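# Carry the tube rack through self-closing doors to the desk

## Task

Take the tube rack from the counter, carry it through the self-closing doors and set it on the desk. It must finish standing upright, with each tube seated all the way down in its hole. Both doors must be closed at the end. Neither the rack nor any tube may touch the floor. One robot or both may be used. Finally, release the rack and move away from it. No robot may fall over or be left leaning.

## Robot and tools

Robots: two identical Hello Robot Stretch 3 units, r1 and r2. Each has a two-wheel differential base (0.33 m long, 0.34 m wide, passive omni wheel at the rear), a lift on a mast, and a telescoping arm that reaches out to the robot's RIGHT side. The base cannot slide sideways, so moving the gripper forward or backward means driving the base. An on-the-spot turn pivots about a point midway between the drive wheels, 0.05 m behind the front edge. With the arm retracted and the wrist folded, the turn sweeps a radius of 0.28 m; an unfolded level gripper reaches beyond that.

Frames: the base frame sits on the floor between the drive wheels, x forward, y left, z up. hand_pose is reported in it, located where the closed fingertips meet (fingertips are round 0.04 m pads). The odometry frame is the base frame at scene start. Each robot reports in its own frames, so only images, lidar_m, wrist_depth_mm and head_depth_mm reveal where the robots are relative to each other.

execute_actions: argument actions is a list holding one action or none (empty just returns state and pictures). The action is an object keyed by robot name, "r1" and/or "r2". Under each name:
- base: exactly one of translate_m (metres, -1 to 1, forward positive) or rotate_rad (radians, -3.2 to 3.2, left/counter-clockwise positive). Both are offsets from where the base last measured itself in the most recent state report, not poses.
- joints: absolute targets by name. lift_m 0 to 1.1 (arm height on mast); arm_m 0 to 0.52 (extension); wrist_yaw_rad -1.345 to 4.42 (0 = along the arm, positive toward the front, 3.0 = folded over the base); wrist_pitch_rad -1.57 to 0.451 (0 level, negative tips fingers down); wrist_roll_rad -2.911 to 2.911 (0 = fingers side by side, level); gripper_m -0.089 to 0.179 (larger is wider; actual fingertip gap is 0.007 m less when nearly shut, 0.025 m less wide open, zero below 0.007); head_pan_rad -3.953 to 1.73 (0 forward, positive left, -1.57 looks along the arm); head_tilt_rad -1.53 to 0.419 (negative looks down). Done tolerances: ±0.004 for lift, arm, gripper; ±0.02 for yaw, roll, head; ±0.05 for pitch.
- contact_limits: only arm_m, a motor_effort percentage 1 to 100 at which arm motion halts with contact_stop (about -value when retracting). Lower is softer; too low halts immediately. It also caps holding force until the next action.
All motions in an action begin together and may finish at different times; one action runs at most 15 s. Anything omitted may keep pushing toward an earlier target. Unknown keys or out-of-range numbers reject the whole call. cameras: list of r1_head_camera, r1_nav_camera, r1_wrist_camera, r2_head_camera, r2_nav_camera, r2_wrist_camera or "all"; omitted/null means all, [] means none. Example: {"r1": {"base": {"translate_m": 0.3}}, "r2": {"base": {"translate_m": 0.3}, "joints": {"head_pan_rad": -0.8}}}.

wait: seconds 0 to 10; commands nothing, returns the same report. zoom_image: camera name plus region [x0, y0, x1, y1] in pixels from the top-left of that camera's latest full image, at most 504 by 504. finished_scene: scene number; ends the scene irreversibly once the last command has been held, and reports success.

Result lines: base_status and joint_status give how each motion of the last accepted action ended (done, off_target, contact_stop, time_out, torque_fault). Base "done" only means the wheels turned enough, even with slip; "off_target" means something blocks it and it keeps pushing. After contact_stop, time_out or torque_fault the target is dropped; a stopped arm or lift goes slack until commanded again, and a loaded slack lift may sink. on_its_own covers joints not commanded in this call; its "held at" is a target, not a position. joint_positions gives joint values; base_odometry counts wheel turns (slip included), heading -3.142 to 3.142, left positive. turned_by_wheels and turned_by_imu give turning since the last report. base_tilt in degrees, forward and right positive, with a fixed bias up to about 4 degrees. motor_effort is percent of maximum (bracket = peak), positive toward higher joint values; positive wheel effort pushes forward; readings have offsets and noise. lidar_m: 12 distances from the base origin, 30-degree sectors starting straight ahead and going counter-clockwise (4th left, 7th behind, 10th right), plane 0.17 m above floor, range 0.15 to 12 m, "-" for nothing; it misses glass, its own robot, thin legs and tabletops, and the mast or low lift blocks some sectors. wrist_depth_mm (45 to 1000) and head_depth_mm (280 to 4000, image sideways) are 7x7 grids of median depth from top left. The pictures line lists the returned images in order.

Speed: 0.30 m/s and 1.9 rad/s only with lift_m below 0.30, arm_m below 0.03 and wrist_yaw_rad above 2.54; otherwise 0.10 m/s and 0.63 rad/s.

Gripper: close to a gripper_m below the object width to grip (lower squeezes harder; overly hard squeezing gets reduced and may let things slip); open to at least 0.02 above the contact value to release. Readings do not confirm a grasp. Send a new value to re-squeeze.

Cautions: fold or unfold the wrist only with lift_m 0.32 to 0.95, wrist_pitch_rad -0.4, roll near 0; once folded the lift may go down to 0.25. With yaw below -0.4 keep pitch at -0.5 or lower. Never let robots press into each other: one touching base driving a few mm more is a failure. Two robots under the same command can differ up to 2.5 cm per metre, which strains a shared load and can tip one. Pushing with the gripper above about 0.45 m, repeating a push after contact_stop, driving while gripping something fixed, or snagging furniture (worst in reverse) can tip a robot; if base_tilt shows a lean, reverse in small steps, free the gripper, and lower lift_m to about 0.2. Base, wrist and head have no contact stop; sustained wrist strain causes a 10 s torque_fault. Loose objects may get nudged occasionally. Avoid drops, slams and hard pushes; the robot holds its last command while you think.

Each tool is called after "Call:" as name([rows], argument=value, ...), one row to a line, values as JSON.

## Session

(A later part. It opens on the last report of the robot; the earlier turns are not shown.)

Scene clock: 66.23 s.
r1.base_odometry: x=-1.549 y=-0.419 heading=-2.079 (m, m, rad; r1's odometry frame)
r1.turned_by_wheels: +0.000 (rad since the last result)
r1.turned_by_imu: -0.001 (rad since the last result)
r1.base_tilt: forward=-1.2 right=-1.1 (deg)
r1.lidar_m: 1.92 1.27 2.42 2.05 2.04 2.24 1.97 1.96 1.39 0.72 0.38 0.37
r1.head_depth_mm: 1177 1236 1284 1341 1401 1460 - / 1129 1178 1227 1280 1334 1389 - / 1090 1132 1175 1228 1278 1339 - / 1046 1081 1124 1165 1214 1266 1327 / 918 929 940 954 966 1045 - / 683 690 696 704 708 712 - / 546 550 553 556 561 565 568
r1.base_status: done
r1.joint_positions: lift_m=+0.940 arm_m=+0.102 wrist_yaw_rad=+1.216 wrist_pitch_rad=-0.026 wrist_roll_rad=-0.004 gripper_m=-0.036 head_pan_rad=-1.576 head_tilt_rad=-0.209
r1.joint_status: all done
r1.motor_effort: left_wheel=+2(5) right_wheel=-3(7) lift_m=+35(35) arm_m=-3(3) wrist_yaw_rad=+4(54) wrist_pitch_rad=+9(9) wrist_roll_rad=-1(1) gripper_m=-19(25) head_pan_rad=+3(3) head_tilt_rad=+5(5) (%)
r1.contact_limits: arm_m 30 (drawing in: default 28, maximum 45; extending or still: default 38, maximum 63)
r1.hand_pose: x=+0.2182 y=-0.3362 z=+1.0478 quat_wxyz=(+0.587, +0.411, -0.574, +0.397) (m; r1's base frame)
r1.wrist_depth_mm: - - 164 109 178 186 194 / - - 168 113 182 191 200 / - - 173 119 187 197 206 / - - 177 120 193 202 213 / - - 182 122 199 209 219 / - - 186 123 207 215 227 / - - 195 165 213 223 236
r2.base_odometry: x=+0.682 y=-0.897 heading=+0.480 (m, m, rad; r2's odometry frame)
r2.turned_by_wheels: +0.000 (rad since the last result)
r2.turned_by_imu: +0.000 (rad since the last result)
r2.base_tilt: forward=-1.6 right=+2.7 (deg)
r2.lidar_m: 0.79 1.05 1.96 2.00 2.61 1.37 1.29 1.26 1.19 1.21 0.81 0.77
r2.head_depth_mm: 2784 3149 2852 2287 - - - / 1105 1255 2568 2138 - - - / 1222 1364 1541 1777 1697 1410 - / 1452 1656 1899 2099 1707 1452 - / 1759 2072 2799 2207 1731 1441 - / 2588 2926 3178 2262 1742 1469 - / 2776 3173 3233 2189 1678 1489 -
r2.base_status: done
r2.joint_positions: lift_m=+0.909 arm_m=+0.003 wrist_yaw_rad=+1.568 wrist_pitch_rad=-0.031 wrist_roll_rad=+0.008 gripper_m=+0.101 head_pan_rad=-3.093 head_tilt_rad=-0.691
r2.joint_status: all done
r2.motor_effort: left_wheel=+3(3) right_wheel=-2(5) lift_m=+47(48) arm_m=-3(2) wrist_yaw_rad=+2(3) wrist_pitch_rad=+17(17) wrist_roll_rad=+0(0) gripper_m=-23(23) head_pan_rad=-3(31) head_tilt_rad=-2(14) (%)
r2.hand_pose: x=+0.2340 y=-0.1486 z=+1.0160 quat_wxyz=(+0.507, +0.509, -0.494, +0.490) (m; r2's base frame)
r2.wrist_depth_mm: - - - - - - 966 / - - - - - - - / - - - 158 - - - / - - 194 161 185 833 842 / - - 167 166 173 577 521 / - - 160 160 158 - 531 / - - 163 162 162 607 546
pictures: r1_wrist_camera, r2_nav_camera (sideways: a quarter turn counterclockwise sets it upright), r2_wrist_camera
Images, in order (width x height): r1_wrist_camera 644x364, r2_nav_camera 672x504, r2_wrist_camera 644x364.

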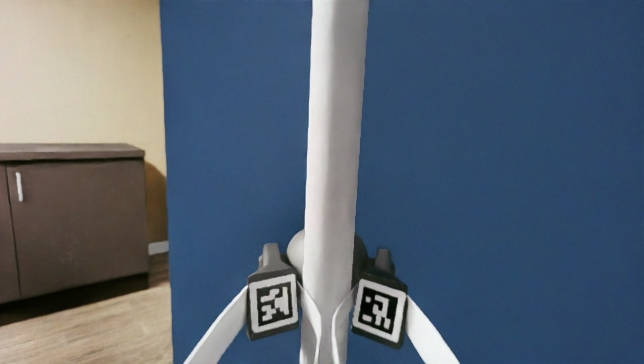

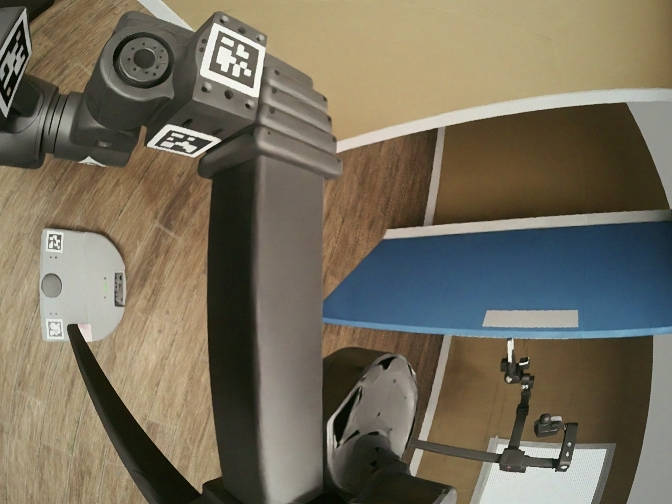

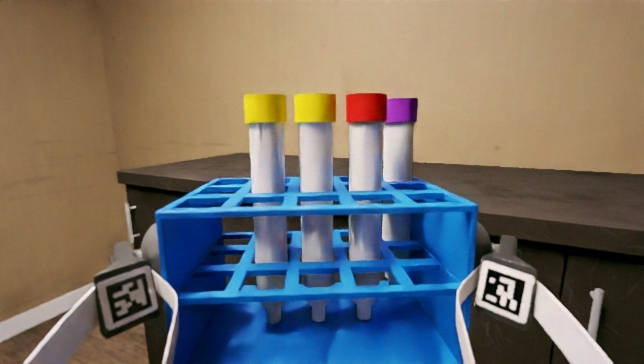

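Call:
execute_actions([
  {"r1":{"base":{"translate_m":-0.151},"joints":{"arm_m":0.134,"wrist_yaw_rad":1.40},"contact_limits":{"arm_m":30}},"r2":{"base":{"translate_m":-0.22}}},
], cameras=[])

Call:
execute_actions([
  {"r1":{"base":{"translate_m":-0.167},"joints":{"arm_m":0.206,"wrist_yaw_rad":1.60},"contact_limits":{"arm_m":30}},"r2":{"base":{"translate_m":-1.0}}},
], cameras=["r1_wrist_camera","r1_nav_camera","r2_head_camera","r2_nav_camera"])

Scene clock: 69.77 s.
r1.base_odometry: x=-1.476 y=-0.287 heading=-2.079 (m, m, rad; r1's odometry frame)
r1.turned_by_wheels: +0.000 (rad since the last result)
r1.turned_by_imu: -0.001 (rad since the last result)
r1.base_tilt: forward=-1.2 right=-1.0 (deg)
r1.lidar_m: 2.01 1.21 2.45 2.00 1.98 2.17 1.83 1.82 1.46 0.98 0.37 0.36
r1.head_depth_mm: 1243 1288 1350 1417 1470 - 1538 / 1191 1241 1283 1343 1405 - - / 1144 1190 1236 1283 1343 1391 - / 1104 1144 1186 1231 1279 1327 1390 / 1064 1097 1139 1180 1227 1286 - / 1019 1030 1015 1000 989 909 - / 720 714 705 703 694 690 683
r1.base_status: done
r1.joint_positions: lift_m=+0.940 arm_m=+0.134 wrist_yaw_rad=+1.389 wrist_pitch_rad=-0.026 wrist_roll_rad=-0.004 gripper_m=-0.036 head_pan_rad=-1.576 head_tilt_rad=-0.209
r1.joint_status: all done
r1.motor_effort: left_wheel=+1(4) right_wheel=-4(10) lift_m=+34(35) arm_m=+1(3) wrist_yaw_rad=+9(48) wrist_pitch_rad=+8(9) wrist_roll_rad=-1(1) gripper_m=-18(25) head_pan_rad=+2(2) head_tilt_rad=+5(5) (%)
r1.contact_limits: arm_m 30 (drawing in: default 28, maximum 45; extending or still: default 38, maximum 63)
r1.hand_pose: x=+0.2299 y=-0.3252 z=+1.0478 quat_wxyz=(+0.551, +0.459, -0.536, +0.446) (m; r1's base frame)
r1.wrist_depth_mm: - - 164 109 177 185 192 / - - 168 112 182 190 199 / - - 173 116 187 195 204 / - - 178 124 193 201 212 / - - 182 123 199 208 218 / - - 186 123 206 215 225 / - - 195 132 212 221 233
r2.base_odometry: x=+0.487 y=-0.998 heading=+0.480 (m, m, rad; r2's odometry frame)
r2.turned_by_wheels: +0.000 (rad since the last result)
r2.turned_by_imu: +0.000 (rad since the last result)
r2.base_tilt: forward=-1.6 right=+2.7 (deg)
r2.lidar_m: 0.99 1.32 2.06 2.10 2.74 1.32 1.19 1.16 1.09 1.11 1.01 0.97
r2.head_depth_mm: 973 1083 2491 2219 - - - / 1066 1172 1313 1444 - - - / 1180 1317 1495 1728 1690 1411 - / 1332 1502 1729 2000 1715 1432 - / 1528 1780 2173 2234 1731 1444 - / 2331 2698 2966 2248 1755 1471 - / 2500 2916 3118 2300 1750 1485 -
r2.base_status: done
r2.joint_positions: lift_m=+0.909 arm_m=+0.003 wrist_yaw_rad=+1.568 wrist_pitch_rad=-0.031 wrist_roll_rad=+0.008 gripper_m=+0.101 head_pan_rad=-3.093 head_tilt_rad=-0.691
r2.joint_status: not commanded
r2.motor_effort: left_wheel=+2(3) right_wheel=-2(6) lift_m=+48(47) arm_m=-2(1) wrist_yaw_rad=+2(3) wrist_pitch_rad=+17(17) wrist_roll_rad=+0(0) gripper_m=-23(24) head_pan_rad=-3(3) head_tilt_rad=-2(1) (%)
r2.hand_pose: x=+0.2340 y=-0.1486 z=+1.0160 quat_wxyz=(+0.507, +0.509, -0.494, +0.490) (m; r2's base frame)
r2.wrist_depth_mm: - - - - - - - / - - - - - - - / - - - 157 - - - / - - 196 161 186 850 809 / - - 167 166 173 728 699 / - - 161 160 159 - 709 / - - 163 162 161 799 695
pictures: none
No camera images: the call's "cameras" was empty. Leave "cameras" out to get every camera's image.

Scene clock: 80.73 s.
r1.base_odometry: x=-1.395 y=-0.141 heading=-2.079 (m, m, rad; r1's odometry frame)
r1.turned_by_wheels: +0.000 (rad since the last result)
r1.turned_by_imu: -0.004 (rad since the last result)
r1.base_tilt: forward=-1.3 right=-1.0 (deg)
r1.lidar_m: 2.11 2.48 2.37 1.93 1.92 2.06 1.68 1.66 1.54 1.25 0.36 0.37
r1.head_depth_mm: 1303 1358 1418 1486 1531 1634 1658 / 1253 1303 1361 1420 1468 - 1601 / 1212 1250 1300 1359 1409 - 1518 / 1159 1210 1248 1296 1361 1406 1499 / 1118 1159 1205 1241 1293 - - / 1078 1115 1156 1192 1245 1272 1362 / 1040 1070 1107 1142 1091 1023 965
r1.base_status: done
r1.joint_positions: lift_m=+0.940 arm_m=+0.206 wrist_yaw_rad=+1.597 wrist_pitch_rad=-0.025 wrist_roll_rad=-0.006 gripper_m=-0.036 head_pan_rad=-1.576 head_tilt_rad=-0.209
r1.joint_status: all done
r1.motor_effort: left_wheel=+2(4) right_wheel=-4(12) lift_m=+34(35) arm_m=+4(10) wrist_yaw_rad=+3(64) wrist_pitch_rad=+8(9) wrist_roll_rad=+1(1) gripper_m=-19(25) head_pan_rad=+2(2) head_tilt_rad=+6(5) (%)
r1.contact_limits: arm_m 30 (drawing in: default 28, maximum 45; extending or still: default 38, maximum 63)
r1.hand_pose: x=+0.2341 y=-0.3440 z=+1.0480 quat_wxyz=(+0.502, +0.511, -0.485, +0.502) (m; r1's base frame)
r1.wrist_depth_mm: - - 165 109 176 184 191 / - - 169 113 181 189 196 / - - 173 119 187 195 202 / - - 179 121 193 201 209 / - - 183 123 198 206 216 / - - 187 123 205 214 224 / - - 194 133 213 220 231
r2.base_odometry: x=-0.400 y=-1.461 heading=+0.480 (m, m, rad; r2's odometry frame)
r2.turned_by_wheels: +0.000 (rad since the last result)
r2.turned_by_imu: -0.001 (rad since the last result)
r2.base_tilt: forward=-1.5 right=+2.6 (deg)
r2.lidar_m: 1.90 2.65 2.50 0.94 0.47 0.46 0.50 0.75 3.01 0.70 0.86 1.85
r2.head_depth_mm: 393 432 479 519 - - - / 421 466 522 582 - - - / 455 507 572 662 814 935 - / 490 553 635 744 900 1093 - / 536 611 710 851 1061 1351 - / 590 683 809 1014 1602 1459 - / 655 793 1846 2190 1763 1475 -
r2.base_status: done
r2.joint_positions: lift_m=+0.909 arm_m=+0.003 wrist_yaw_rad=+1.568 wrist_pitch_rad=-0.031 wrist_roll_rad=+0.008 gripper_m=+0.101 head_pan_rad=-3.093 head_tilt_rad=-0.691
r2.joint_status: not commanded
r2.motor_effort: left_wheel=+3(3) right_wheel=-2(5) lift_m=+48(48) arm_m=-2(1) wrist_yaw_rad=+2(2) wrist_pitch_rad=+17(17) wrist_roll_rad=+0(0) gripper_m=-23(23) head_pan_rad=-3(3) head_tilt_rad=-2(2) (%)
r2.hand_pose: x=+0.2340 y=-0.1486 z=+1.0160 quat_wxyz=(+0.507, +0.509, -0.494, +0.490) (m; r2's base frame)
r2.wrist_depth_mm: - - - - - - - / - - - - - - - / - - - 158 - - - / - - 195 161 184 - - / - - 166 165 172 - - / - - 160 161 158 - - / - - 163 163 162 - -
pictures: r1_nav_camera (sideways: a quarter turn counterclockwise sets it upright), r1_wrist_camera, r2_head_camera (sideways: a quarter turn clockwise sets it upright), r2_nav_camera (sideways: a quarter turn counterclockwise sets it upright)
Images, in order (width x height): r1_nav_camera 672x504, r1_wrist_camera 644x364, r2_head_camera 896x504, r2_nav_camera 672x504.

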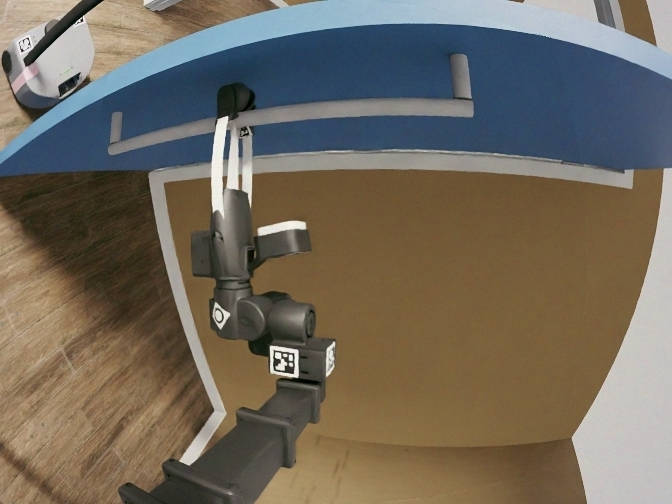

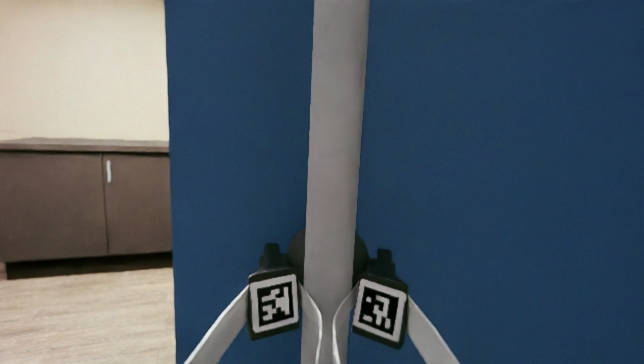

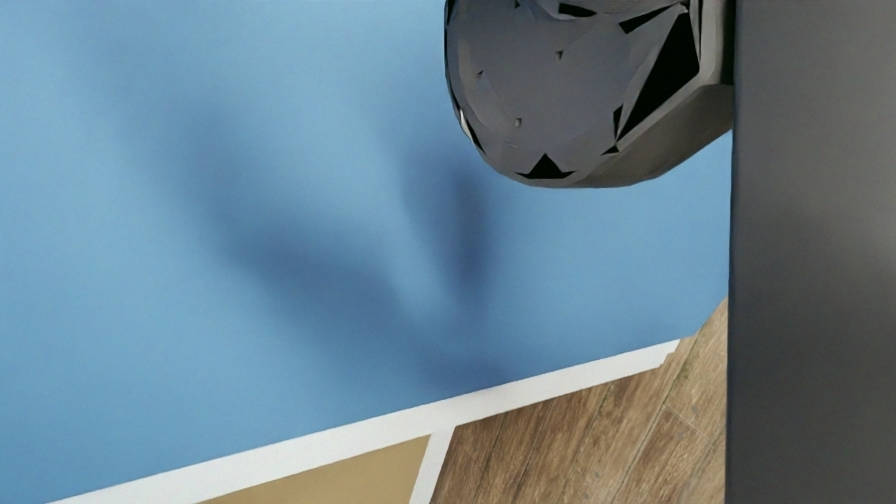

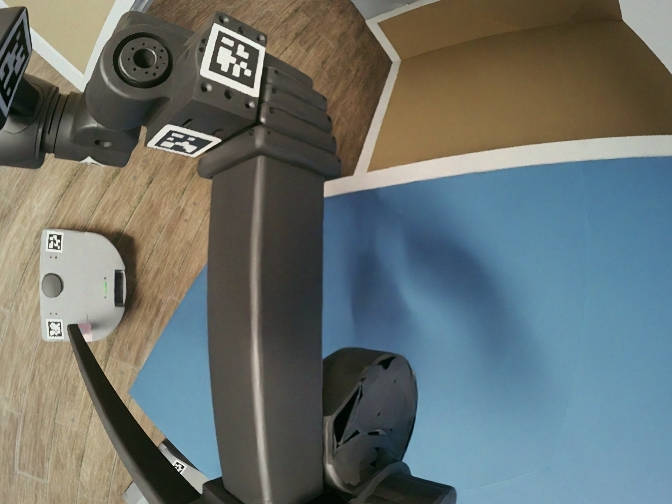

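Call:
execute_actions([
  {"r2":{"base":{"translate_m":-0.21},"joints":{"head_pan_rad":1.7,"head_tilt_rad":-1.2}}},
], cameras=[])

Call:
execute_actions([
  {"r2":{"base":{"rotate_rad":0.61}}},
], cameras=["r2_head_camera","r2_nav_camera"])

Scene clock: 85.53 s.
r1.base_odometry: x=-1.395 y=-0.141 heading=-2.079 (m, m, rad; r1's odometry frame)
r1.turned_by_wheels: +0.000 (rad since the last result)
r1.turned_by_imu: -0.001 (rad since the last result)
r1.base_tilt: forward=-1.2 right=-1.0 (deg)
r1.lidar_m: 2.12 2.48 2.38 1.94 1.93 2.06 1.67 1.66 1.53 1.25 0.36 0.37
r1.head_depth_mm: 1303 1364 1418 1485 1539 1638 1657 / 1256 1303 1351 1409 1467 - 1604 / 1206 1252 1297 1347 1413 - 1522 / 1164 1202 1249 1299 1353 1400 1497 / 1116 1163 1203 1247 1293 - - / 1077 1120 1159 1201 1240 1275 1366 / 1040 1066 1106 1136 1088 1024 972
r1.base_status: not commanded
r1.joint_positions: lift_m=+0.940 arm_m=+0.206 wrist_yaw_rad=+1.597 wrist_pitch_rad=-0.025 wrist_roll_rad=-0.006 gripper_m=-0.036 head_pan_rad=-1.576 head_tilt_rad=-0.209
r1.joint_status: not commanded
r1.motor_effort: left_wheel=+3(3) right_wheel=-3(4) lift_m=+34(34) arm_m=+4(3) wrist_yaw_rad=+3(2) wrist_pitch_rad=+8(8) wrist_roll_rad=+1(1) gripper_m=-19(19) head_pan_rad=+3(3) head_tilt_rad=+4(5) (%)
r1.hand_pose: x=+0.2341 y=-0.3440 z=+1.0480 quat_wxyz=(+0.502, +0.511, -0.485, +0.502) (m; r1's base frame)
r1.wrist_depth_mm: - - 165 110 177 183 191 / - - 170 113 181 189 197 / - - 173 119 186 195 202 / - - 179 121 192 200 209 / - - 183 123 198 207 216 / - - 187 123 205 213 224 / - - 194 133 212 220 231
r2.base_odometry: x=-0.586 y=-1.558 heading=+0.481 (m, m, rad; r2's odometry frame)
r2.turned_by_wheels: +0.000 (rad since the last result)
r2.turned_by_imu: +0.000 (rad since the last result)
r2.base_tilt: forward=-1.4 right=+2.7 (deg)
r2.lidar_m: 2.09 2.75 2.59 0.38 0.30 0.30 0.32 0.48 2.91 0.73 0.73 1.73
r2.head_depth_mm: 1919 1701 1523 1377 1256 1164 1080 / 1966 1716 1551 1386 1270 1172 1082 / 1861 1674 1377 1400 1275 1168 1092 / 1971 1712 1325 962 1265 - - / 353 - - - 1034 - - / 318 - - - 751 1105 1107 / - - - - 658 830 1103
r2.base_status: done
r2.joint_positions: lift_m=+0.909 arm_m=+0.003 wrist_yaw_rad=+1.569 wrist_pitch_rad=-0.031 wrist_roll_rad=+0.008 gripper_m=+0.101 head_pan_rad=+1.693 head_tilt_rad=-1.185
r2.joint_status: all done
r2.motor_effort: left_wheel=+3(4) right_wheel=-2(5) lift_m=+48(47) arm_m=-2(3) wrist_yaw_rad=+2(1) wrist_pitch_rad=+17(17) wrist_roll_rad=+0(1) gripper_m=-23(22) head_pan_rad=+2(33) head_tilt_rad=-4(23) (%)
r2.hand_pose: x=+0.2340 y=-0.1486 z=+1.0160 quat_wxyz=(+0.507, +0.509, -0.494, +0.490) (m; r2's base frame)
r2.wrist_depth_mm: - - - - - - - / - - - - - - - / - - - 158 - - - / - - 197 161 187 - - / - - 166 166 172 - - / - - 161 160 159 - - / - - 163 163 161 - -
pictures: none
No camera images: the call's "cameras" was empty. Leave "cameras" out to get every camera's image.

Scene clock: 87.50 s.
r1.base_odometry: x=-1.395 y=-0.141 heading=-2.079 (m, m, rad; r1's odometry frame)
r1.turned_by_wheels: +0.000 (rad since the last result)
r1.turned_by_imu: -0.001 (rad since the last result)
r1.base_tilt: forward=-1.2 right=-1.1 (deg)
r1.lidar_m: 2.11 2.48 2.38 1.93 1.92 2.06 1.67 1.66 1.54 1.25 0.36 0.37
r1.head_depth_mm: 1296 1360 1417 1495 1539 1646 1666 / 1254 1308 1353 1421 1476 - 1593 / 1206 1254 1300 1356 1410 - 1506 / 1156 1205 1247 1302 1347 1406 1503 / 1114 1154 1201 1245 1300 - - / 1077 1121 1156 1201 1247 1266 1364 / 1039 1070 1108 1140 1097 1024 966
r1.base_status: not commanded
r1.joint_positions: lift_m=+0.940 arm_m=+0.206 wrist_yaw_rad=+1.597 wrist_pitch_rad=-0.025 wrist_roll_rad=-0.006 gripper_m=-0.036 head_pan_rad=-1.576 head_tilt_rad=-0.209
r1.joint_status: not commanded
r1.motor_effort: left_wheel=+3(3) right_wheel=-3(4) lift_m=+34(34) arm_m=+3(4) wrist_yaw_rad=+3(3) wrist_pitch_rad=+8(9) wrist_roll_rad=+1(1) gripper_m=-18(18) head_pan_rad=+3(3) head_tilt_rad=+4(5) (%)
r1.hand_pose: x=+0.2341 y=-0.3440 z=+1.0480 quat_wxyz=(+0.502, +0.511, -0.485, +0.502) (m; r1's base frame)
r1.wrist_depth_mm: - - 165 110 177 184 191 / - - 169 113 182 188 197 / - - 174 119 188 195 203 / - - 178 121 192 200 210 / - - 184 122 198 206 217 / - - 187 123 205 213 223 / - - 195 133 212 220 230
r2.base_odometry: x=-0.586 y=-1.558 heading=+1.090 (m, m, rad; r2's odometry frame)
r2.turned_by_wheels: +0.610 (rad since the last result)
r2.turned_by_imu: +0.619 (rad since the last result)
r2.base_tilt: forward=-1.5 right=+2.5 (deg)
r2.lidar_m: 2.68 2.59 0.36 0.30 0.30 0.33 0.54 2.91 0.73 0.81 2.04 2.15
r2.head_depth_mm: 304 375 505 1264 1257 1167 1076 / 300 363 482 716 1237 1160 1079 / 296 352 461 668 1233 1177 1093 / 293 338 443 646 1036 - - / - - - - 1214 - - / - - - - 944 1202 1104 / - - - - 940 1204 1117
r2.base_status: done
r2.joint_positions: lift_m=+0.909 arm_m=+0.003 wrist_yaw_rad=+1.569 wrist_pitch_rad=-0.031 wrist_roll_rad=+0.008 gripper_m=+0.101 head_pan_rad=+1.693 head_tilt_rad=-1.185
r2.joint_status: not commanded
r2.motor_effort: left_wheel=-1(6) right_wheel=+1(3) lift_m=+48(48) arm_m=-2(2) wrist_yaw_rad=+1(2) wrist_pitch_rad=+17(17) wrist_roll_rad=+0(0) gripper_m=-23(23) head_pan_rad=+2(3) head_tilt_rad=-3(4) (%)
r2.hand_pose: x=+0.2340 y=-0.1485 z=+1.0160 quat_wxyz=(+0.507, +0.509, -0.494, +0.490) (m; r2's base frame)
r2.wrist_depth_mm: - - - - - - - / - - - - - - - / - - - 158 - - - / - - 196 161 184 - - / - - 165 165 171 - - / - - 160 161 159 - - / - - 163 162 162 - -
pictures: r2_head_camera (sideways: a quarter turn clockwise sets it upright), r2_nav_camera (sideways: a quarter turn counterclockwise sets it upright)
Images, in order (width x height): r2_head_camera 896x504, r2_nav_camera 672x504.

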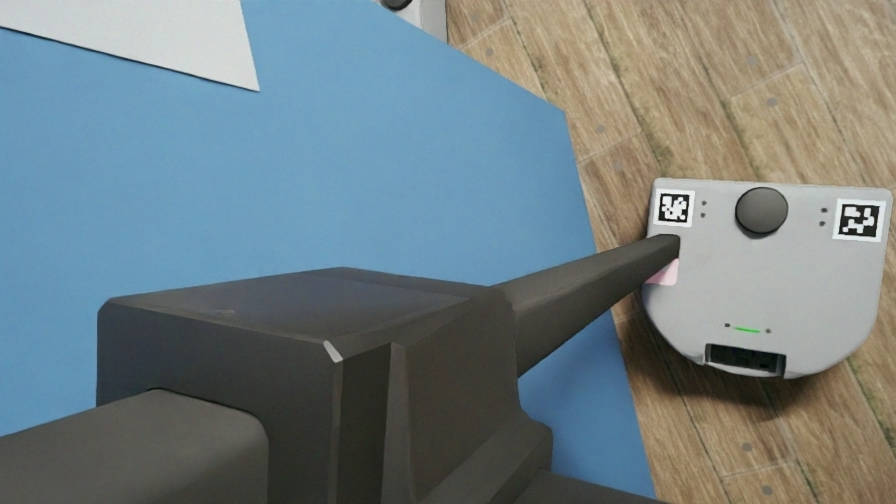

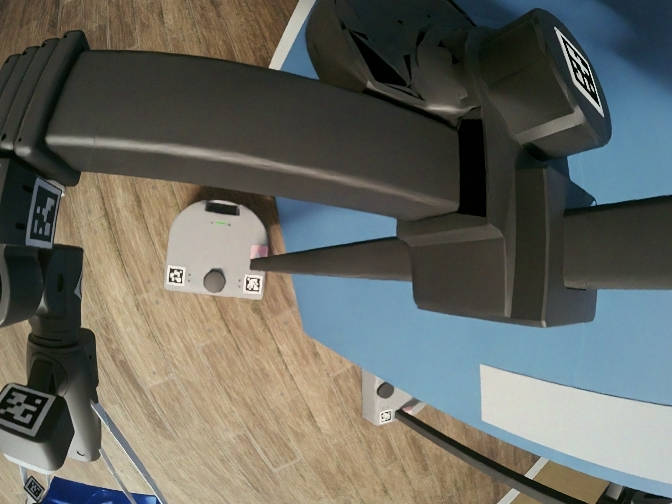

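Call:
execute_actions([
  {"r2":{"base":{"translate_m":-0.27}}},
], cameras=[])

Call:
execute_actions([
  {"r2":{"base":{"rotate_rad":0.2}},"r1":{"joints":{"gripper_m":0.09}}},
], cameras=["r2_head_camera","r2_nav_camera","r1_wrist_camera"])

Scene clock: 91.67 s.
r1.base_odometry: x=-1.395 y=-0.141 heading=-2.079 (m, m, rad; r1's odometry frame)
r1.turned_by_wheels: +0.000 (rad since the last result)
r1.turned_by_imu: -0.001 (rad since the last result)
r1.base_tilt: forward=-1.3 right=-1.0 (deg)
r1.lidar_m: 2.11 2.48 2.38 1.93 1.92 2.05 1.68 1.66 1.53 1.25 0.36 0.37
r1.head_depth_mm: 1303 1358 1417 1491 1541 1641 1662 / 1249 1314 1359 1414 1473 - 1607 / 1207 1244 1300 1351 1411 - 1510 / 1163 1203 1250 1305 1362 1407 1501 / 1123 1154 1203 1250 1297 - - / 1078 1121 1157 1197 1245 1278 1362 / 1047 1072 1106 1138 1090 1021 966
r1.base_status: not commanded
r1.joint_positions: lift_m=+0.940 arm_m=+0.206 wrist_yaw_rad=+1.597 wrist_pitch_rad=-0.025 wrist_roll_rad=-0.006 gripper_m=-0.036 head_pan_rad=-1.576 head_tilt_rad=-0.209
r1.joint_status: not commanded
r1.motor_effort: left_wheel=+3(2) right_wheel=-4(4) lift_m=+35(34) arm_m=+4(4) wrist_yaw_rad=+2(2) wrist_pitch_rad=+8(8) wrist_roll_rad=+1(1) gripper_m=-19(18) head_pan_rad=+3(3) head_tilt_rad=+4(4) (%)
r1.hand_pose: x=+0.2341 y=-0.3440 z=+1.0480 quat_wxyz=(+0.502, +0.511, -0.485, +0.502) (m; r1's base frame)
r1.wrist_depth_mm: - - 165 109 177 183 191 / - - 169 113 182 188 196 / - - 173 119 187 195 202 / - - 178 121 192 200 209 / - - 184 123 197 208 216 / - - 187 123 206 213 224 / - - 195 133 212 220 231
r2.base_odometry: x=-0.711 y=-1.797 heading=+1.090 (m, m, rad; r2's odometry frame)
r2.turned_by_wheels: +0.000 (rad since the last result)
r2.turned_by_imu: +0.000 (rad since the last result)
r2.base_tilt: forward=-1.6 right=+2.6 (deg)
r2.lidar_m: 2.92 0.48 0.25 0.21 0.21 0.24 0.38 2.67 1.66 0.68 1.35 2.27
r2.head_depth_mm: - - 343 520 1084 1156 1073 / - - 327 486 943 1167 1086 / - - 320 456 834 1173 1087 / - - 314 438 701 - - / - - - - 819 - - / - - - - 640 1171 1108 / - - - - 635 1180 1118
r2.base_status: done
r2.joint_positions: lift_m=+0.909 arm_m=+0.003 wrist_yaw_rad=+1.569 wrist_pitch_rad=-0.031 wrist_roll_rad=+0.008 gripper_m=+0.101 head_pan_rad=+1.693 head_tilt_rad=-1.185
r2.joint_status: not commanded
r2.motor_effort: left_wheel=-2(7) right_wheel=+2(1) lift_m=+48(48) arm_m=-2(3) wrist_yaw_rad=+2(2) wrist_pitch_rad=+17(17) wrist_roll_rad=+0(0) gripper_m=-23(23) head_pan_rad=+2(2) head_tilt_rad=-4(4) (%)
r2.hand_pose: x=+0.2340 y=-0.1485 z=+1.0160 quat_wxyz=(+0.507, +0.509, -0.494, +0.490) (m; r2's base frame)
r2.wrist_depth_mm: - - - - - - - / - - - - - - - / - - - 159 - - - / - - 195 161 186 - - / - - 166 166 173 - - / - - 160 161 158 - - / - - 164 163 162 - -
pictures: none
No camera images: the call's "cameras" was empty. Leave "cameras" out to get every camera's image.

Scene clock: 94.20 s.
r1.base_odometry: x=-1.395 y=-0.141 heading=-2.079 (m, m, rad; r1's odometry frame)
r1.turned_by_wheels: +0.000 (rad since the last result)
r1.turned_by_imu: -0.001 (rad since the last result)
r1.base_tilt: forward=-1.2 right=-1.1 (deg)
r1.lidar_m: 2.11 2.48 2.38 1.94 1.92 2.05 1.67 1.66 1.53 1.25 0.50 0.43
r1.head_depth_mm: 1302 1356 1425 1483 1545 1645 1655 / 1252 1302 1362 1421 1473 - 1608 / 1205 1252 1300 1356 1409 - 1516 / 1161 1203 1255 1301 1352 1405 1503 / 1122 1158 1202 1249 1298 - - / 1075 1111 1151 1200 1238 1273 - / 1040 1071 1103 1140 1132 1103 1036
r1.base_status: not commanded
r1.joint_positions: lift_m=+0.940 arm_m=+0.206 wrist_yaw_rad=+1.599 wrist_pitch_rad=-0.024 wrist_roll_rad=-0.006 gripper_m=+0.090 head_pan_rad=-1.576 head_tilt_rad=-0.209
r1.joint_status: all done
r1.motor_effort: left_wheel=+2(2) right_wheel=-1(4) lift_m=+35(35) arm_m=+4(3) wrist_yaw_rad=+1(3) wrist_pitch_rad=+8(8) wrist_roll_rad=+1(1) gripper_m=+1(80) head_pan_rad=+3(3) head_tilt_rad=+5(5) (%)
r1.hand_pose: x=+0.2341 y=-0.3435 z=+1.0484 quat_wxyz=(+0.501, +0.511, -0.485, +0.503) (m; r1's base frame)
r1.wrist_depth_mm: - - 251 250 253 255 259 / - - 256 254 260 263 264 / - - 263 261 267 267 272 / - - 270 270 272 275 277 / - - 278 277 280 284 287 / - - 285 284 290 292 293 / - - 293 294 298 301 304
r2.base_odometry: x=-0.711 y=-1.797 heading=+1.291 (m, m, rad; r2's odometry frame)
r2.turned_by_wheels: +0.200 (rad since the last result)
r2.turned_by_imu: +0.209 (rad since the last result)
r2.base_tilt: forward=-1.5 right=+2.7 (deg)
r2.lidar_m: 2.83 0.25 0.18 0.17 0.18 0.24 1.72 2.58 0.70 0.68 2.17 2.48
r2.head_depth_mm: - - - 328 549 1139 1076 / - - - 337 571 1160 1087 / - - - 335 595 1151 1092 / - - - 343 557 - - / - - - - 862 - - / - - - - 697 1198 1102 / - - - - 834 1205 1115
r2.base_status: done
r2.joint_positions: lift_m=+0.909 arm_m=+0.003 wrist_yaw_rad=+1.570 wrist_pitch_rad=-0.032 wrist_roll_rad=+0.008 gripper_m=+0.101 head_pan_rad=+1.694 head_tilt_rad=-1.187
r2.joint_status: not commanded
r2.motor_effort: left_wheel=+5(19) right_wheel=-4(26) lift_m=+47(48) arm_m=-2(2) wrist_yaw_rad=+1(1) wrist_pitch_rad=+18(18) wrist_roll_rad=+0(0) gripper_m=-23(23) head_pan_rad=+2(2) head_tilt_rad=-3(4) (%)
r2.hand_pose: x=+0.2340 y=-0.1482 z=+1.0158 quat_wxyz=(+0.507, +0.510, -0.494, +0.490) (m; r2's base frame)
r2.wrist_depth_mm: 397 - - - - - - / 400 - - - - - - / 398 - - 158 - - - / 392 - 197 161 185 - - / 393 - 165 167 173 - - / 390 - 161 161 159 - - / 366 - 163 162 161 - -
pictures: r1_wrist_camera, r2_head_camera (sideways: a quarter turn clockwise sets it upright), r2_nav_camera (sideways: a quarter turn counterclockwise sets it upright)
Images, in order (width x height): r1_wrist_camera 644x364, r2_head_camera 896x504, r2_nav_camera 672x504.

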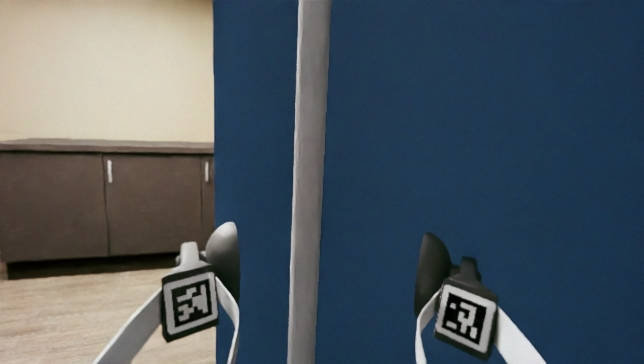

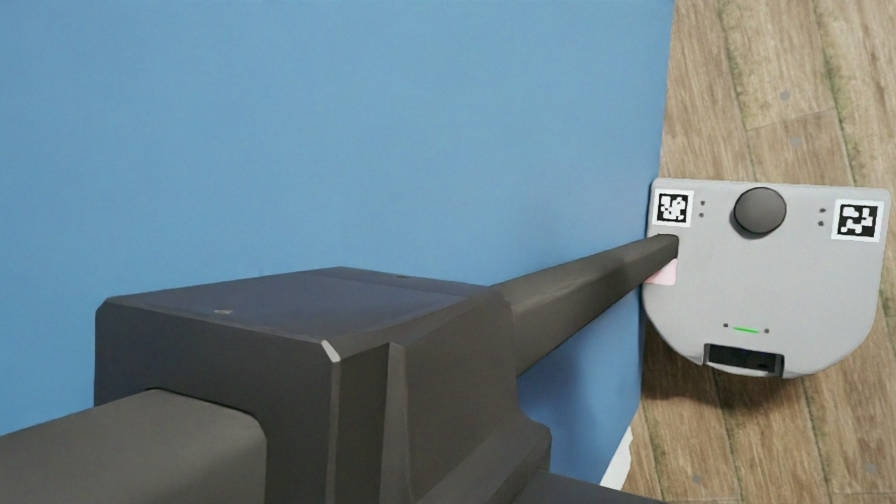

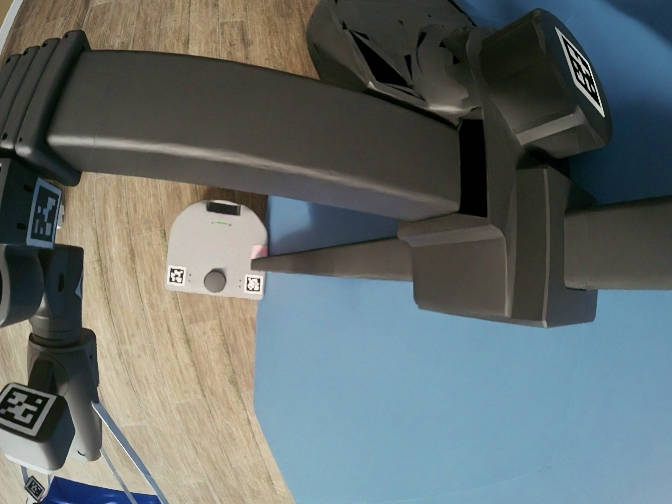

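Call:
execute_actions([
  {"r1":{"base":{"rotate_rad":0.2},"joints":{"arm_m":0.0,"wrist_pitch_rad":-0.4,"lift_m":0.75}}},
], cameras=[])

Call:
execute_actions([
  {"r1":{"base":{"translate_m":0.52},"joints":{"wrist_yaw_rad":3.0,"gripper_m":0.03,"lift_m":0.27,"head_pan_rad":-3.1,"head_tilt_rad":-0.9}}},
], cameras=["r1_nav_camera","r2_nav_camera"])

Scene clock: 97.67 s.
r1.base_odometry: x=-1.395 y=-0.141 heading=-1.879 (m, m, rad; r1's odometry frame)
r1.turned_by_wheels: +0.200 (rad since the last result)
r1.turned_by_imu: +0.199 (rad since the last result)
r1.base_tilt: forward=-1.3 right=-1.0 (deg)
r1.lidar_m: 2.48 2.50 2.12 1.92 1.93 1.83 1.66 1.67 1.36 0.88 0.43 0.45
r1.head_depth_mm: 1151 1202 1250 1301 1355 1425 1489 / 1133 1181 1229 1280 1336 1399 1459 / 1117 1159 1207 1254 1310 1375 1432 / 1101 1138 1184 1235 1289 1351 1409 / 1076 1118 1153 1196 1245 1272 1273 / 867 864 867 871 873 877 877 / 663 663 665 665 667 668 671
r1.base_status: done
r1.joint_positions: lift_m=+0.750 arm_m=+0.001 wrist_yaw_rad=+1.600 wrist_pitch_rad=-0.414 wrist_roll_rad=-0.006 gripper_m=+0.090 head_pan_rad=-1.576 head_tilt_rad=-0.209
r1.joint_status: all done
r1.motor_effort: left_wheel=-1(4) right_wheel=+2(5) lift_m=+23(28) arm_m=-3(3) wrist_yaw_rad=+1(0) wrist_pitch_rad=+4(7) wrist_roll_rad=+1(1) gripper_m=+0(0) head_pan_rad=+3(3) head_tilt_rad=+4(5) (%)
r1.hand_pose: x=+0.2035 y=-0.1395 z=+0.7639 quat_wxyz=(+0.588, +0.596, -0.376, +0.397) (m; r1's base frame)
r1.wrist_depth_mm: - - - - - - - / - - - - - - - / - - - - - - 223 / - - - - - - 226 / - - - - - - 242 / - - - - - 302 266 / 912 904 941 929 925 303 295
r2.base_odometry: x=-0.711 y=-1.797 heading=+1.291 (m, m, rad; r2's odometry frame)
r2.turned_by_wheels: +0.000 (rad since the last result)
r2.turned_by_imu: +0.000 (rad since the last result)
r2.base_tilt: forward=-1.5 right=+2.7 (deg)
r2.lidar_m: 2.84 0.25 0.18 0.17 0.18 0.24 1.72 2.58 0.70 0.68 2.16 2.49
r2.head_depth_mm: - - - 328 549 1134 1076 / - - - 336 570 1155 1087 / - - - 335 596 1151 1085 / - - - 344 557 - - / - - - - 862 - - / - - - - 697 1204 1109 / - - - - 835 1204 1123
r2.base_status: not commanded
r2.joint_positions: lift_m=+0.909 arm_m=+0.003 wrist_yaw_rad=+1.570 wrist_pitch_rad=-0.032 wrist_roll_rad=+0.008 gripper_m=+0.101 head_pan_rad=+1.694 head_tilt_rad=-1.187
r2.joint_status: not commanded
r2.motor_effort: left_wheel=+4(5) right_wheel=-5(4) lift_m=+47(47) arm_m=-1(1) wrist_yaw_rad=+0(0) wrist_pitch_rad=+18(17) wrist_roll_rad=+0(0) gripper_m=-23(23) head_pan_rad=+2(2) head_tilt_rad=-4(3) (%)
r2.hand_pose: x=+0.2340 y=-0.1482 z=+1.0158 quat_wxyz=(+0.507, +0.510, -0.494, +0.490) (m; r2's base frame)
r2.wrist_depth_mm: 394 - - - - - - / 396 - - - - - - / 394 - - 158 - - - / 396 - 195 160 185 - - / 395 - 166 166 173 - - / 386 - 161 161 160 - - / 364 - 163 162 162 - -
pictures: none
No camera images: the call's "cameras" was empty. Leave "cameras" out to get every camera's image.

Scene clock: 104.03 s.
r1.base_odometry: x=-1.553 y=-0.637 heading=-1.879 (m, m, rad; r1's odometry frame)
r1.turned_by_wheels: +0.000 (rad since the last result)
r1.turned_by_imu: +0.002 (rad since the last result)
r1.base_tilt: forward=-1.2 right=-1.1 (deg)
r1.lidar_m: 1.96 1.98 2.20 2.00 2.02 2.39 2.18 1.99 0.37 0.82 1.21 1.42
r1.head_depth_mm: 2062 2280 1949 1650 1419 1241 1127 / 2025 2290 1950 1655 1414 1248 - / 1998 2281 1983 1657 1423 1268 - / 1979 2251 1988 1665 1432 1251 - / 1953 2240 1993 1669 1442 1251 1158 / 1925 2256 1976 1674 1431 1266 1121 / 1907 2222 1999 1676 1445 1265 1072
r1.base_status: done
r1.joint_positions: lift_m=+0.270 arm_m=+0.001 wrist_yaw_rad=+2.999 wrist_pitch_rad=-0.414 wrist_roll_rad=-0.006 gripper_m=+0.030 head_pan_rad=-3.093 head_tilt_rad=-0.890
r1.joint_status: all done
r1.motor_effort: left_wheel=-2(6) right_wheel=+1(6) lift_m=+23(23) arm_m=-4(3) wrist_yaw_rad=+1(1) wrist_pitch_rad=+4(5) wrist_roll_rad=+1(1) gripper_m=+0(80) head_pan_rad=-2(37) head_tilt_rad=-6(44) (%)
r1.hand_pose: x=+0.0107 y=+0.0767 z=+0.2838 quat_wxyz=(+0.194, +0.698, +0.097, +0.682) (m; r1's base frame)
r1.wrist_depth_mm: - - - - - - - / - - - - - - - / 899 926 953 - - - - / 707 714 741 743 759 767 801 / 571 582 614 618 606 614 623 / 487 483 - 516 511 514 525 / - - - - 422 444 447
r2.base_odometry: x=-0.711 y=-1.797 heading=+1.291 (m, m, rad; r2's odometry frame)
r2.turned_by_wheels: +0.000 (rad since the last result)
r2.turned_by_imu: +0.000 (rad since the last result)
r2.base_tilt: forward=-1.6 right=+2.7 (deg)
r2.lidar_m: 0.82 0.25 0.18 0.17 0.18 0.24 1.71 2.57 0.70 0.68 2.17 2.48
r2.head_depth_mm: - - - 329 547 1138 1078 / - - - 336 571 1161 1086 / - - - 335 595 1156 1092 / - - - 344 558 - - / - - - - 863 - - / - - - - 695 1201 1105 / - - - - 836 1207 1122
r2.base_status: not commanded
r2.joint_positions: lift_m=+0.909 arm_m=+0.003 wrist_yaw_rad=+1.570 wrist_pitch_rad=-0.032 wrist_roll_rad=+0.008 gripper_m=+0.101 head_pan_rad=+1.694 head_tilt_rad=-1.187
r2.joint_status: not commanded
r2.motor_effort: left_wheel=+4(4) right_wheel=-4(5) lift_m=+47(47) arm_m=-2(1) wrist_yaw_rad=+1(1) wrist_pitch_rad=+18(18) wrist_roll_rad=+1(0) gripper_m=-23(23) head_pan_rad=+2(2) head_tilt_rad=-3(3) (%)
r2.hand_pose: x=+0.2340 y=-0.1482 z=+1.0158 quat_wxyz=(+0.507, +0.510, -0.494, +0.490) (m; r2's base frame)
r2.wrist_depth_mm: 397 - 826 - - - - / 393 - - - - - - / 395 - - 157 - - - / 393 - 196 161 185 - - / 398 - 166 166 172 - - / 388 - 160 162 158 - - / 365 - 163 163 161 - -
pictures: r1_nav_camera (sideways: a quarter turn counterclockwise sets it upright), r2_nav_camera (sideways: a quarter turn counterclockwise sets it upright)
Images, in order (width x height): r1_nav_camera 672x504, r2_nav_camera 672x504.

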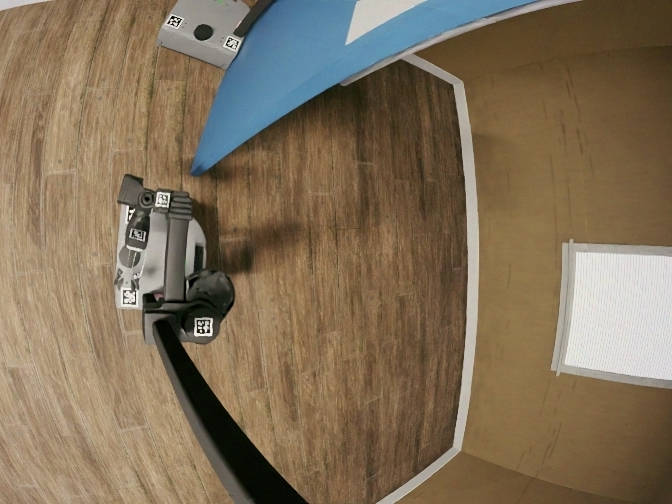

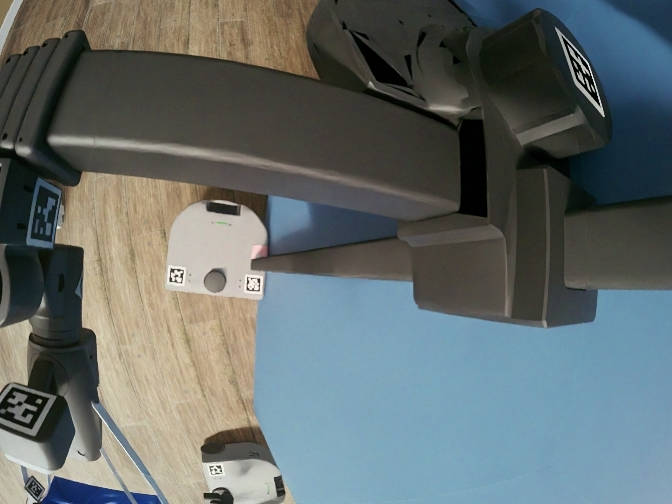

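Call:
execute_actions([
  {"r1":{"base":{"rotate_rad":1.475}},"r2":{"joints":{"head_pan_rad":-3.1,"head_tilt_rad":-0.6}}},
], cameras=["r1_nav_camera"])

Call:
execute_actions([
  {"r1":{"base":{"translate_m":-0.36}}},
], cameras=["r1_nav_camera","r2_nav_camera","r2_head_camera"])

Scene clock: 107.03 s.
r1.base_odometry: x=-1.553 y=-0.637 heading=-0.404 (m, m, rad; r1's odometry frame)
r1.turned_by_wheels: +1.475 (rad since the last result)
r1.turned_by_imu: +1.471 (rad since the last result)
r1.base_tilt: forward=-1.3 right=-1.0 (deg)
r1.lidar_m: 2.00 2.00 2.31 2.18 2.18 0.37 0.65 1.21 1.32 1.96 1.97 2.34
r1.head_depth_mm: 635 616 599 583 641 1249 1128 / 849 933 1017 981 940 1040 - / 3064 2435 1970 1417 1410 1267 - / 3065 2462 1987 1456 1424 1251 - / 670 2227 1998 1674 1430 1255 1152 / 551 620 1998 1665 1442 1256 1139 / 2922 2402 1999 1630 1433 1269 1122
r1.base_status: done
r1.joint_positions: lift_m=+0.270 arm_m=+0.001 wrist_yaw_rad=+2.999 wrist_pitch_rad=-0.414 wrist_roll_rad=-0.006 gripper_m=+0.030 head_pan_rad=-3.094 head_tilt_rad=-0.890
r1.joint_status: not commanded
r1.motor_effort: left_wheel=+0(5) right_wheel=+1(7) lift_m=+23(23) arm_m=-3(3) wrist_yaw_rad=+1(1) wrist_pitch_rad=+5(5) wrist_roll_rad=+1(1) gripper_m=-1(1) head_pan_rad=-2(2) head_tilt_rad=-5(6) (%)
r1.hand_pose: x=+0.0107 y=+0.0767 z=+0.2838 quat_wxyz=(+0.194, +0.698, +0.097, +0.682) (m; r1's base frame)
r1.wrist_depth_mm: - - - - - - - / - - - - - - - / 914 941 973 - - - - / 717 719 727 742 757 773 782 / 575 582 620 618 602 618 632 / 485 489 - 523 522 515 519 / - - - - 419 439 443
r2.base_odometry: x=-0.711 y=-1.797 heading=+1.291 (m, m, rad; r2's odometry frame)
r2.turned_by_wheels: +0.000 (rad since the last result)
r2.turned_by_imu: +0.000 (rad since the last result)
r2.base_tilt: forward=-1.5 right=+2.7 (deg)
r2.lidar_m: 0.78 0.25 0.18 0.17 0.18 0.24 1.72 2.58 0.70 0.68 2.17 2.48
r2.head_depth_mm: 1492 1576 1680 1789 - - - / 1825 1963 2141 2232 - - - / 2313 2530 2817 2468 1922 1444 1316 / 2339 2555 2881 2502 1865 1492 1318 / 2288 2501 2804 2543 1887 1508 1338 / 2246 2431 2675 2609 1924 1520 1343 / 2187 2405 2601 2631 1929 1537 1359
r2.base_status: not commanded
r2.joint_positions: lift_m=+0.909 arm_m=+0.003 wrist_yaw_rad=+1.570 wrist_pitch_rad=-0.032 wrist_roll_rad=+0.008 gripper_m=+0.101 head_pan_rad=-3.093 head_tilt_rad=-0.606
r2.joint_status: all done
r2.motor_effort: left_wheel=+4(4) right_wheel=-4(4) lift_m=+46(47) arm_m=-2(2) wrist_yaw_rad=+0(1) wrist_pitch_rad=+17(18) wrist_roll_rad=+0(0) gripper_m=-23(23) head_pan_rad=-3(35) head_tilt_rad=+2(22) (%)
r2.hand_pose: x=+0.2340 y=-0.1482 z=+1.0158 quat_wxyz=(+0.507, +0.510, -0.494, +0.490) (m; r2's base frame)
r2.wrist_depth_mm: 394 - - - - - - / 395 - - - - - - / 396 - - 157 - - - / 396 - 196 160 187 - - / 399 - 166 166 172 - - / 389 - 160 161 159 - - / 366 - 163 163 162 - -
pictures: r1_nav_camera (sideways: a quarter turn counterclockwise sets it upright)
Images, in order (width x height): r1_nav_camera 672x504.

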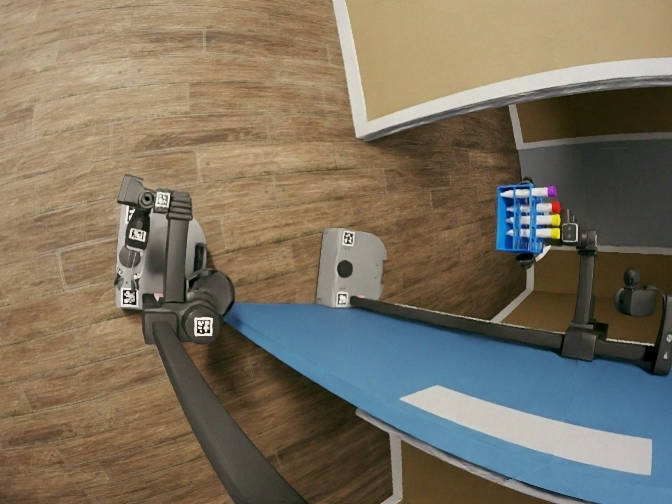

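Scene clock: 109.77 s.
r1.base_odometry: x=-1.884 y=-0.495 heading=-0.404 (m, m, rad; r1's odometry frame)
r1.turned_by_wheels: +0.000 (rad since the last result)
r1.turned_by_imu: -0.003 (rad since the last result)
r1.base_tilt: forward=-1.3 right=-1.2 (deg)
r1.lidar_m: 2.35 2.35 2.43 0.17 0.18 0.24 0.46 0.96 0.93 1.58 2.05 2.39
r1.head_depth_mm: 445 548 622 614 603 592 581 / 486 2274 1047 823 966 951 - / 2753 2448 1978 1656 1248 1195 - / 2825 2482 1983 1666 1250 1204 - / 2836 2466 1991 1607 1403 1240 1159 / 454 451 500 365 1410 1257 1137 / 498 449 427 343 1410 1258 1126
r1.base_status: done
r1.joint_positions: lift_m=+0.270 arm_m=+0.001 wrist_yaw_rad=+3.000 wrist_pitch_rad=-0.415 wrist_roll_rad=-0.006 gripper_m=+0.030 head_pan_rad=-3.094 head_tilt_rad=-0.890
r1.joint_status: not commanded
r1.motor_effort: left_wheel=+2(5) right_wheel=-1(11) lift_m=+23(24) arm_m=-2(3) wrist_yaw_rad=+0(1) wrist_pitch_rad=+5(5) wrist_roll_rad=+1(1) gripper_m=-1(0) head_pan_rad=-1(3) head_tilt_rad=-5(5) (%)
r1.hand_pose: x=+0.0105 y=+0.0767 z=+0.2835 quat_wxyz=(+0.195, +0.698, +0.097, +0.682) (m; r1's base frame)
r1.wrist_depth_mm: 178 - 187 194 - - - / 191 - 201 211 - - - / 208 209 219 231 - - - / 224 231 240 256 755 765 790 / 247 254 263 287 608 615 625 / 275 281 - 485 516 518 521 / - - - - 419 442 445
r2.base_odometry: x=-0.711 y=-1.797 heading=+1.290 (m, m, rad; r2's odometry frame)
r2.turned_by_wheels: +0.000 (rad since the last result)
r2.turned_by_imu: +0.000 (rad since the last result)
r2.base_tilt: forward=-1.6 right=+2.7 (deg)
r2.lidar_m: 0.47 0.26 0.19 0.18 0.18 0.25 1.71 2.58 0.70 0.68 2.16 2.49
r2.head_depth_mm: 1487 1568 1693 1813 - - - / 1832 1931 2123 2237 - - - / 2317 2535 2832 2475 1923 1440 1314 / 2336 2581 2841 2507 1874 1488 1316 / 2288 2514 2781 2532 1890 1504 1332 / 2229 2425 2698 2570 1905 1514 1344 / 2178 2390 2628 2588 1943 1529 1351
r2.base_status: not commanded
r2.joint_positions: lift_m=+0.909 arm_m=+0.003 wrist_yaw_rad=+1.570 wrist_pitch_rad=-0.032 wrist_roll_rad=+0.008 gripper_m=+0.101 head_pan_rad=-3.093 head_tilt_rad=-0.606
r2.joint_status: not commanded
r2.motor_effort: left_wheel=+0(4) right_wheel=-1(5) lift_m=+47(47) arm_m=-2(1) wrist_yaw_rad=+0(1) wrist_pitch_rad=+17(18) wrist_roll_rad=+0(0) gripper_m=-23(23) head_pan_rad=-3(3) head_tilt_rad=+3(2) (%)
r2.hand_pose: x=+0.2340 y=-0.1482 z=+1.0158 quat_wxyz=(+0.507, +0.510, -0.494, +0.490) (m; r2's base frame)
r2.wrist_depth_mm: - - - - - - - / 347 - - - - - - / 339 - - 157 - - - / 341 - 195 160 185 - - / 362 - 166 165 172 - - / 374 - 161 160 158 - - / 377 - 163 163 162 - -
pictures: r1_nav_camera (sideways: a quarter turn counterclockwise sets it upright), r2_head_camera (sideways: a quarter turn clockwise sets it upright), r2_nav_camera (sideways: a quarter turn counterclockwise sets it upright)
Images, in order (width x height): r1_nav_camera 672x504, r2_head_camera 896x504, r2_nav_camera 672x504.

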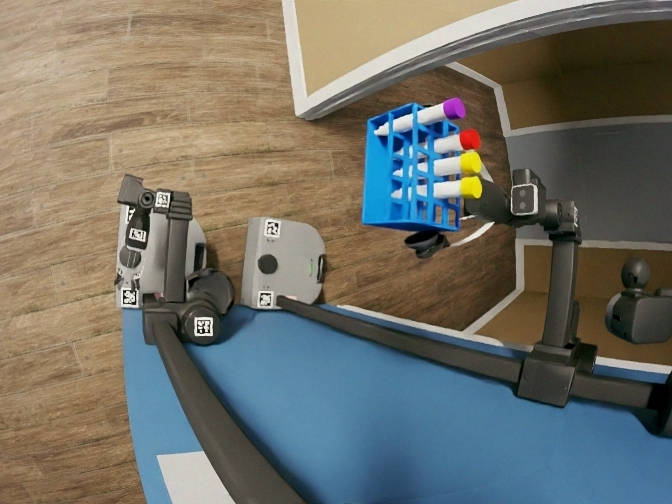

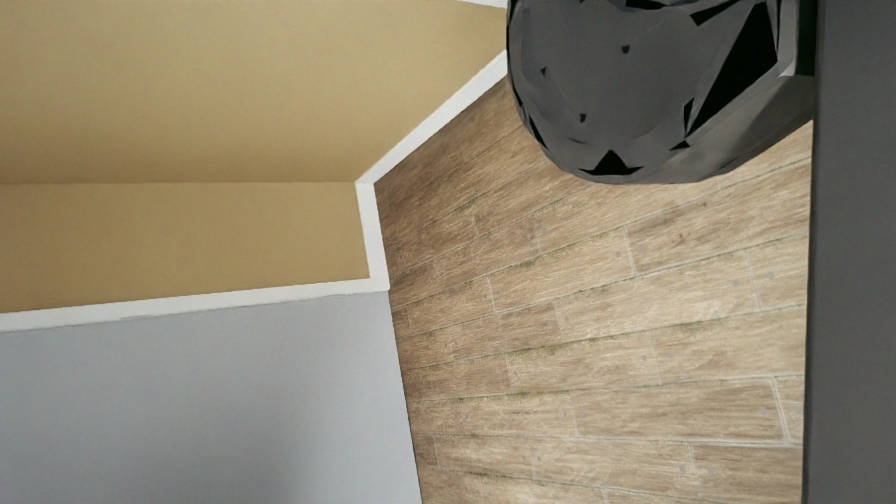

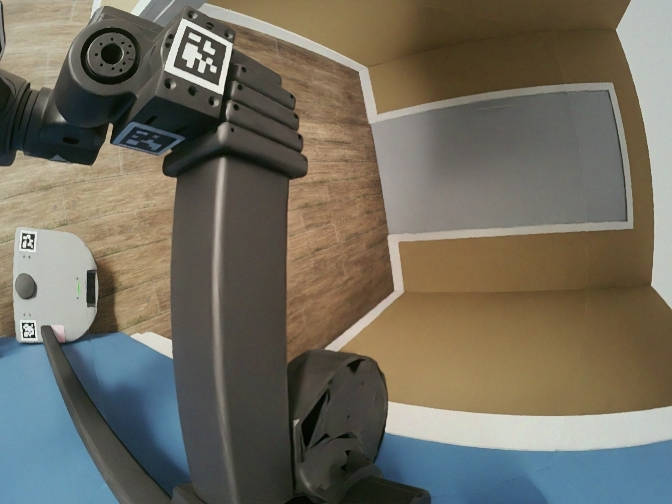

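Call:
zoom_image(camera="r2_nav_camera", region=[350, 50, 672, 300])

Region (350, 50, 672, 300) of r2_nav_camera's 672x504 image, scaled by 1.565, with more detail than that image has; it fills the top 391 rows of this view, and the rest is white.

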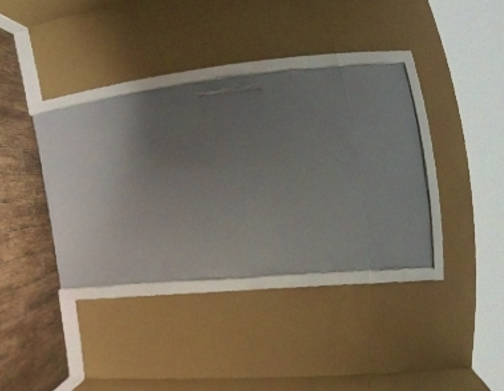

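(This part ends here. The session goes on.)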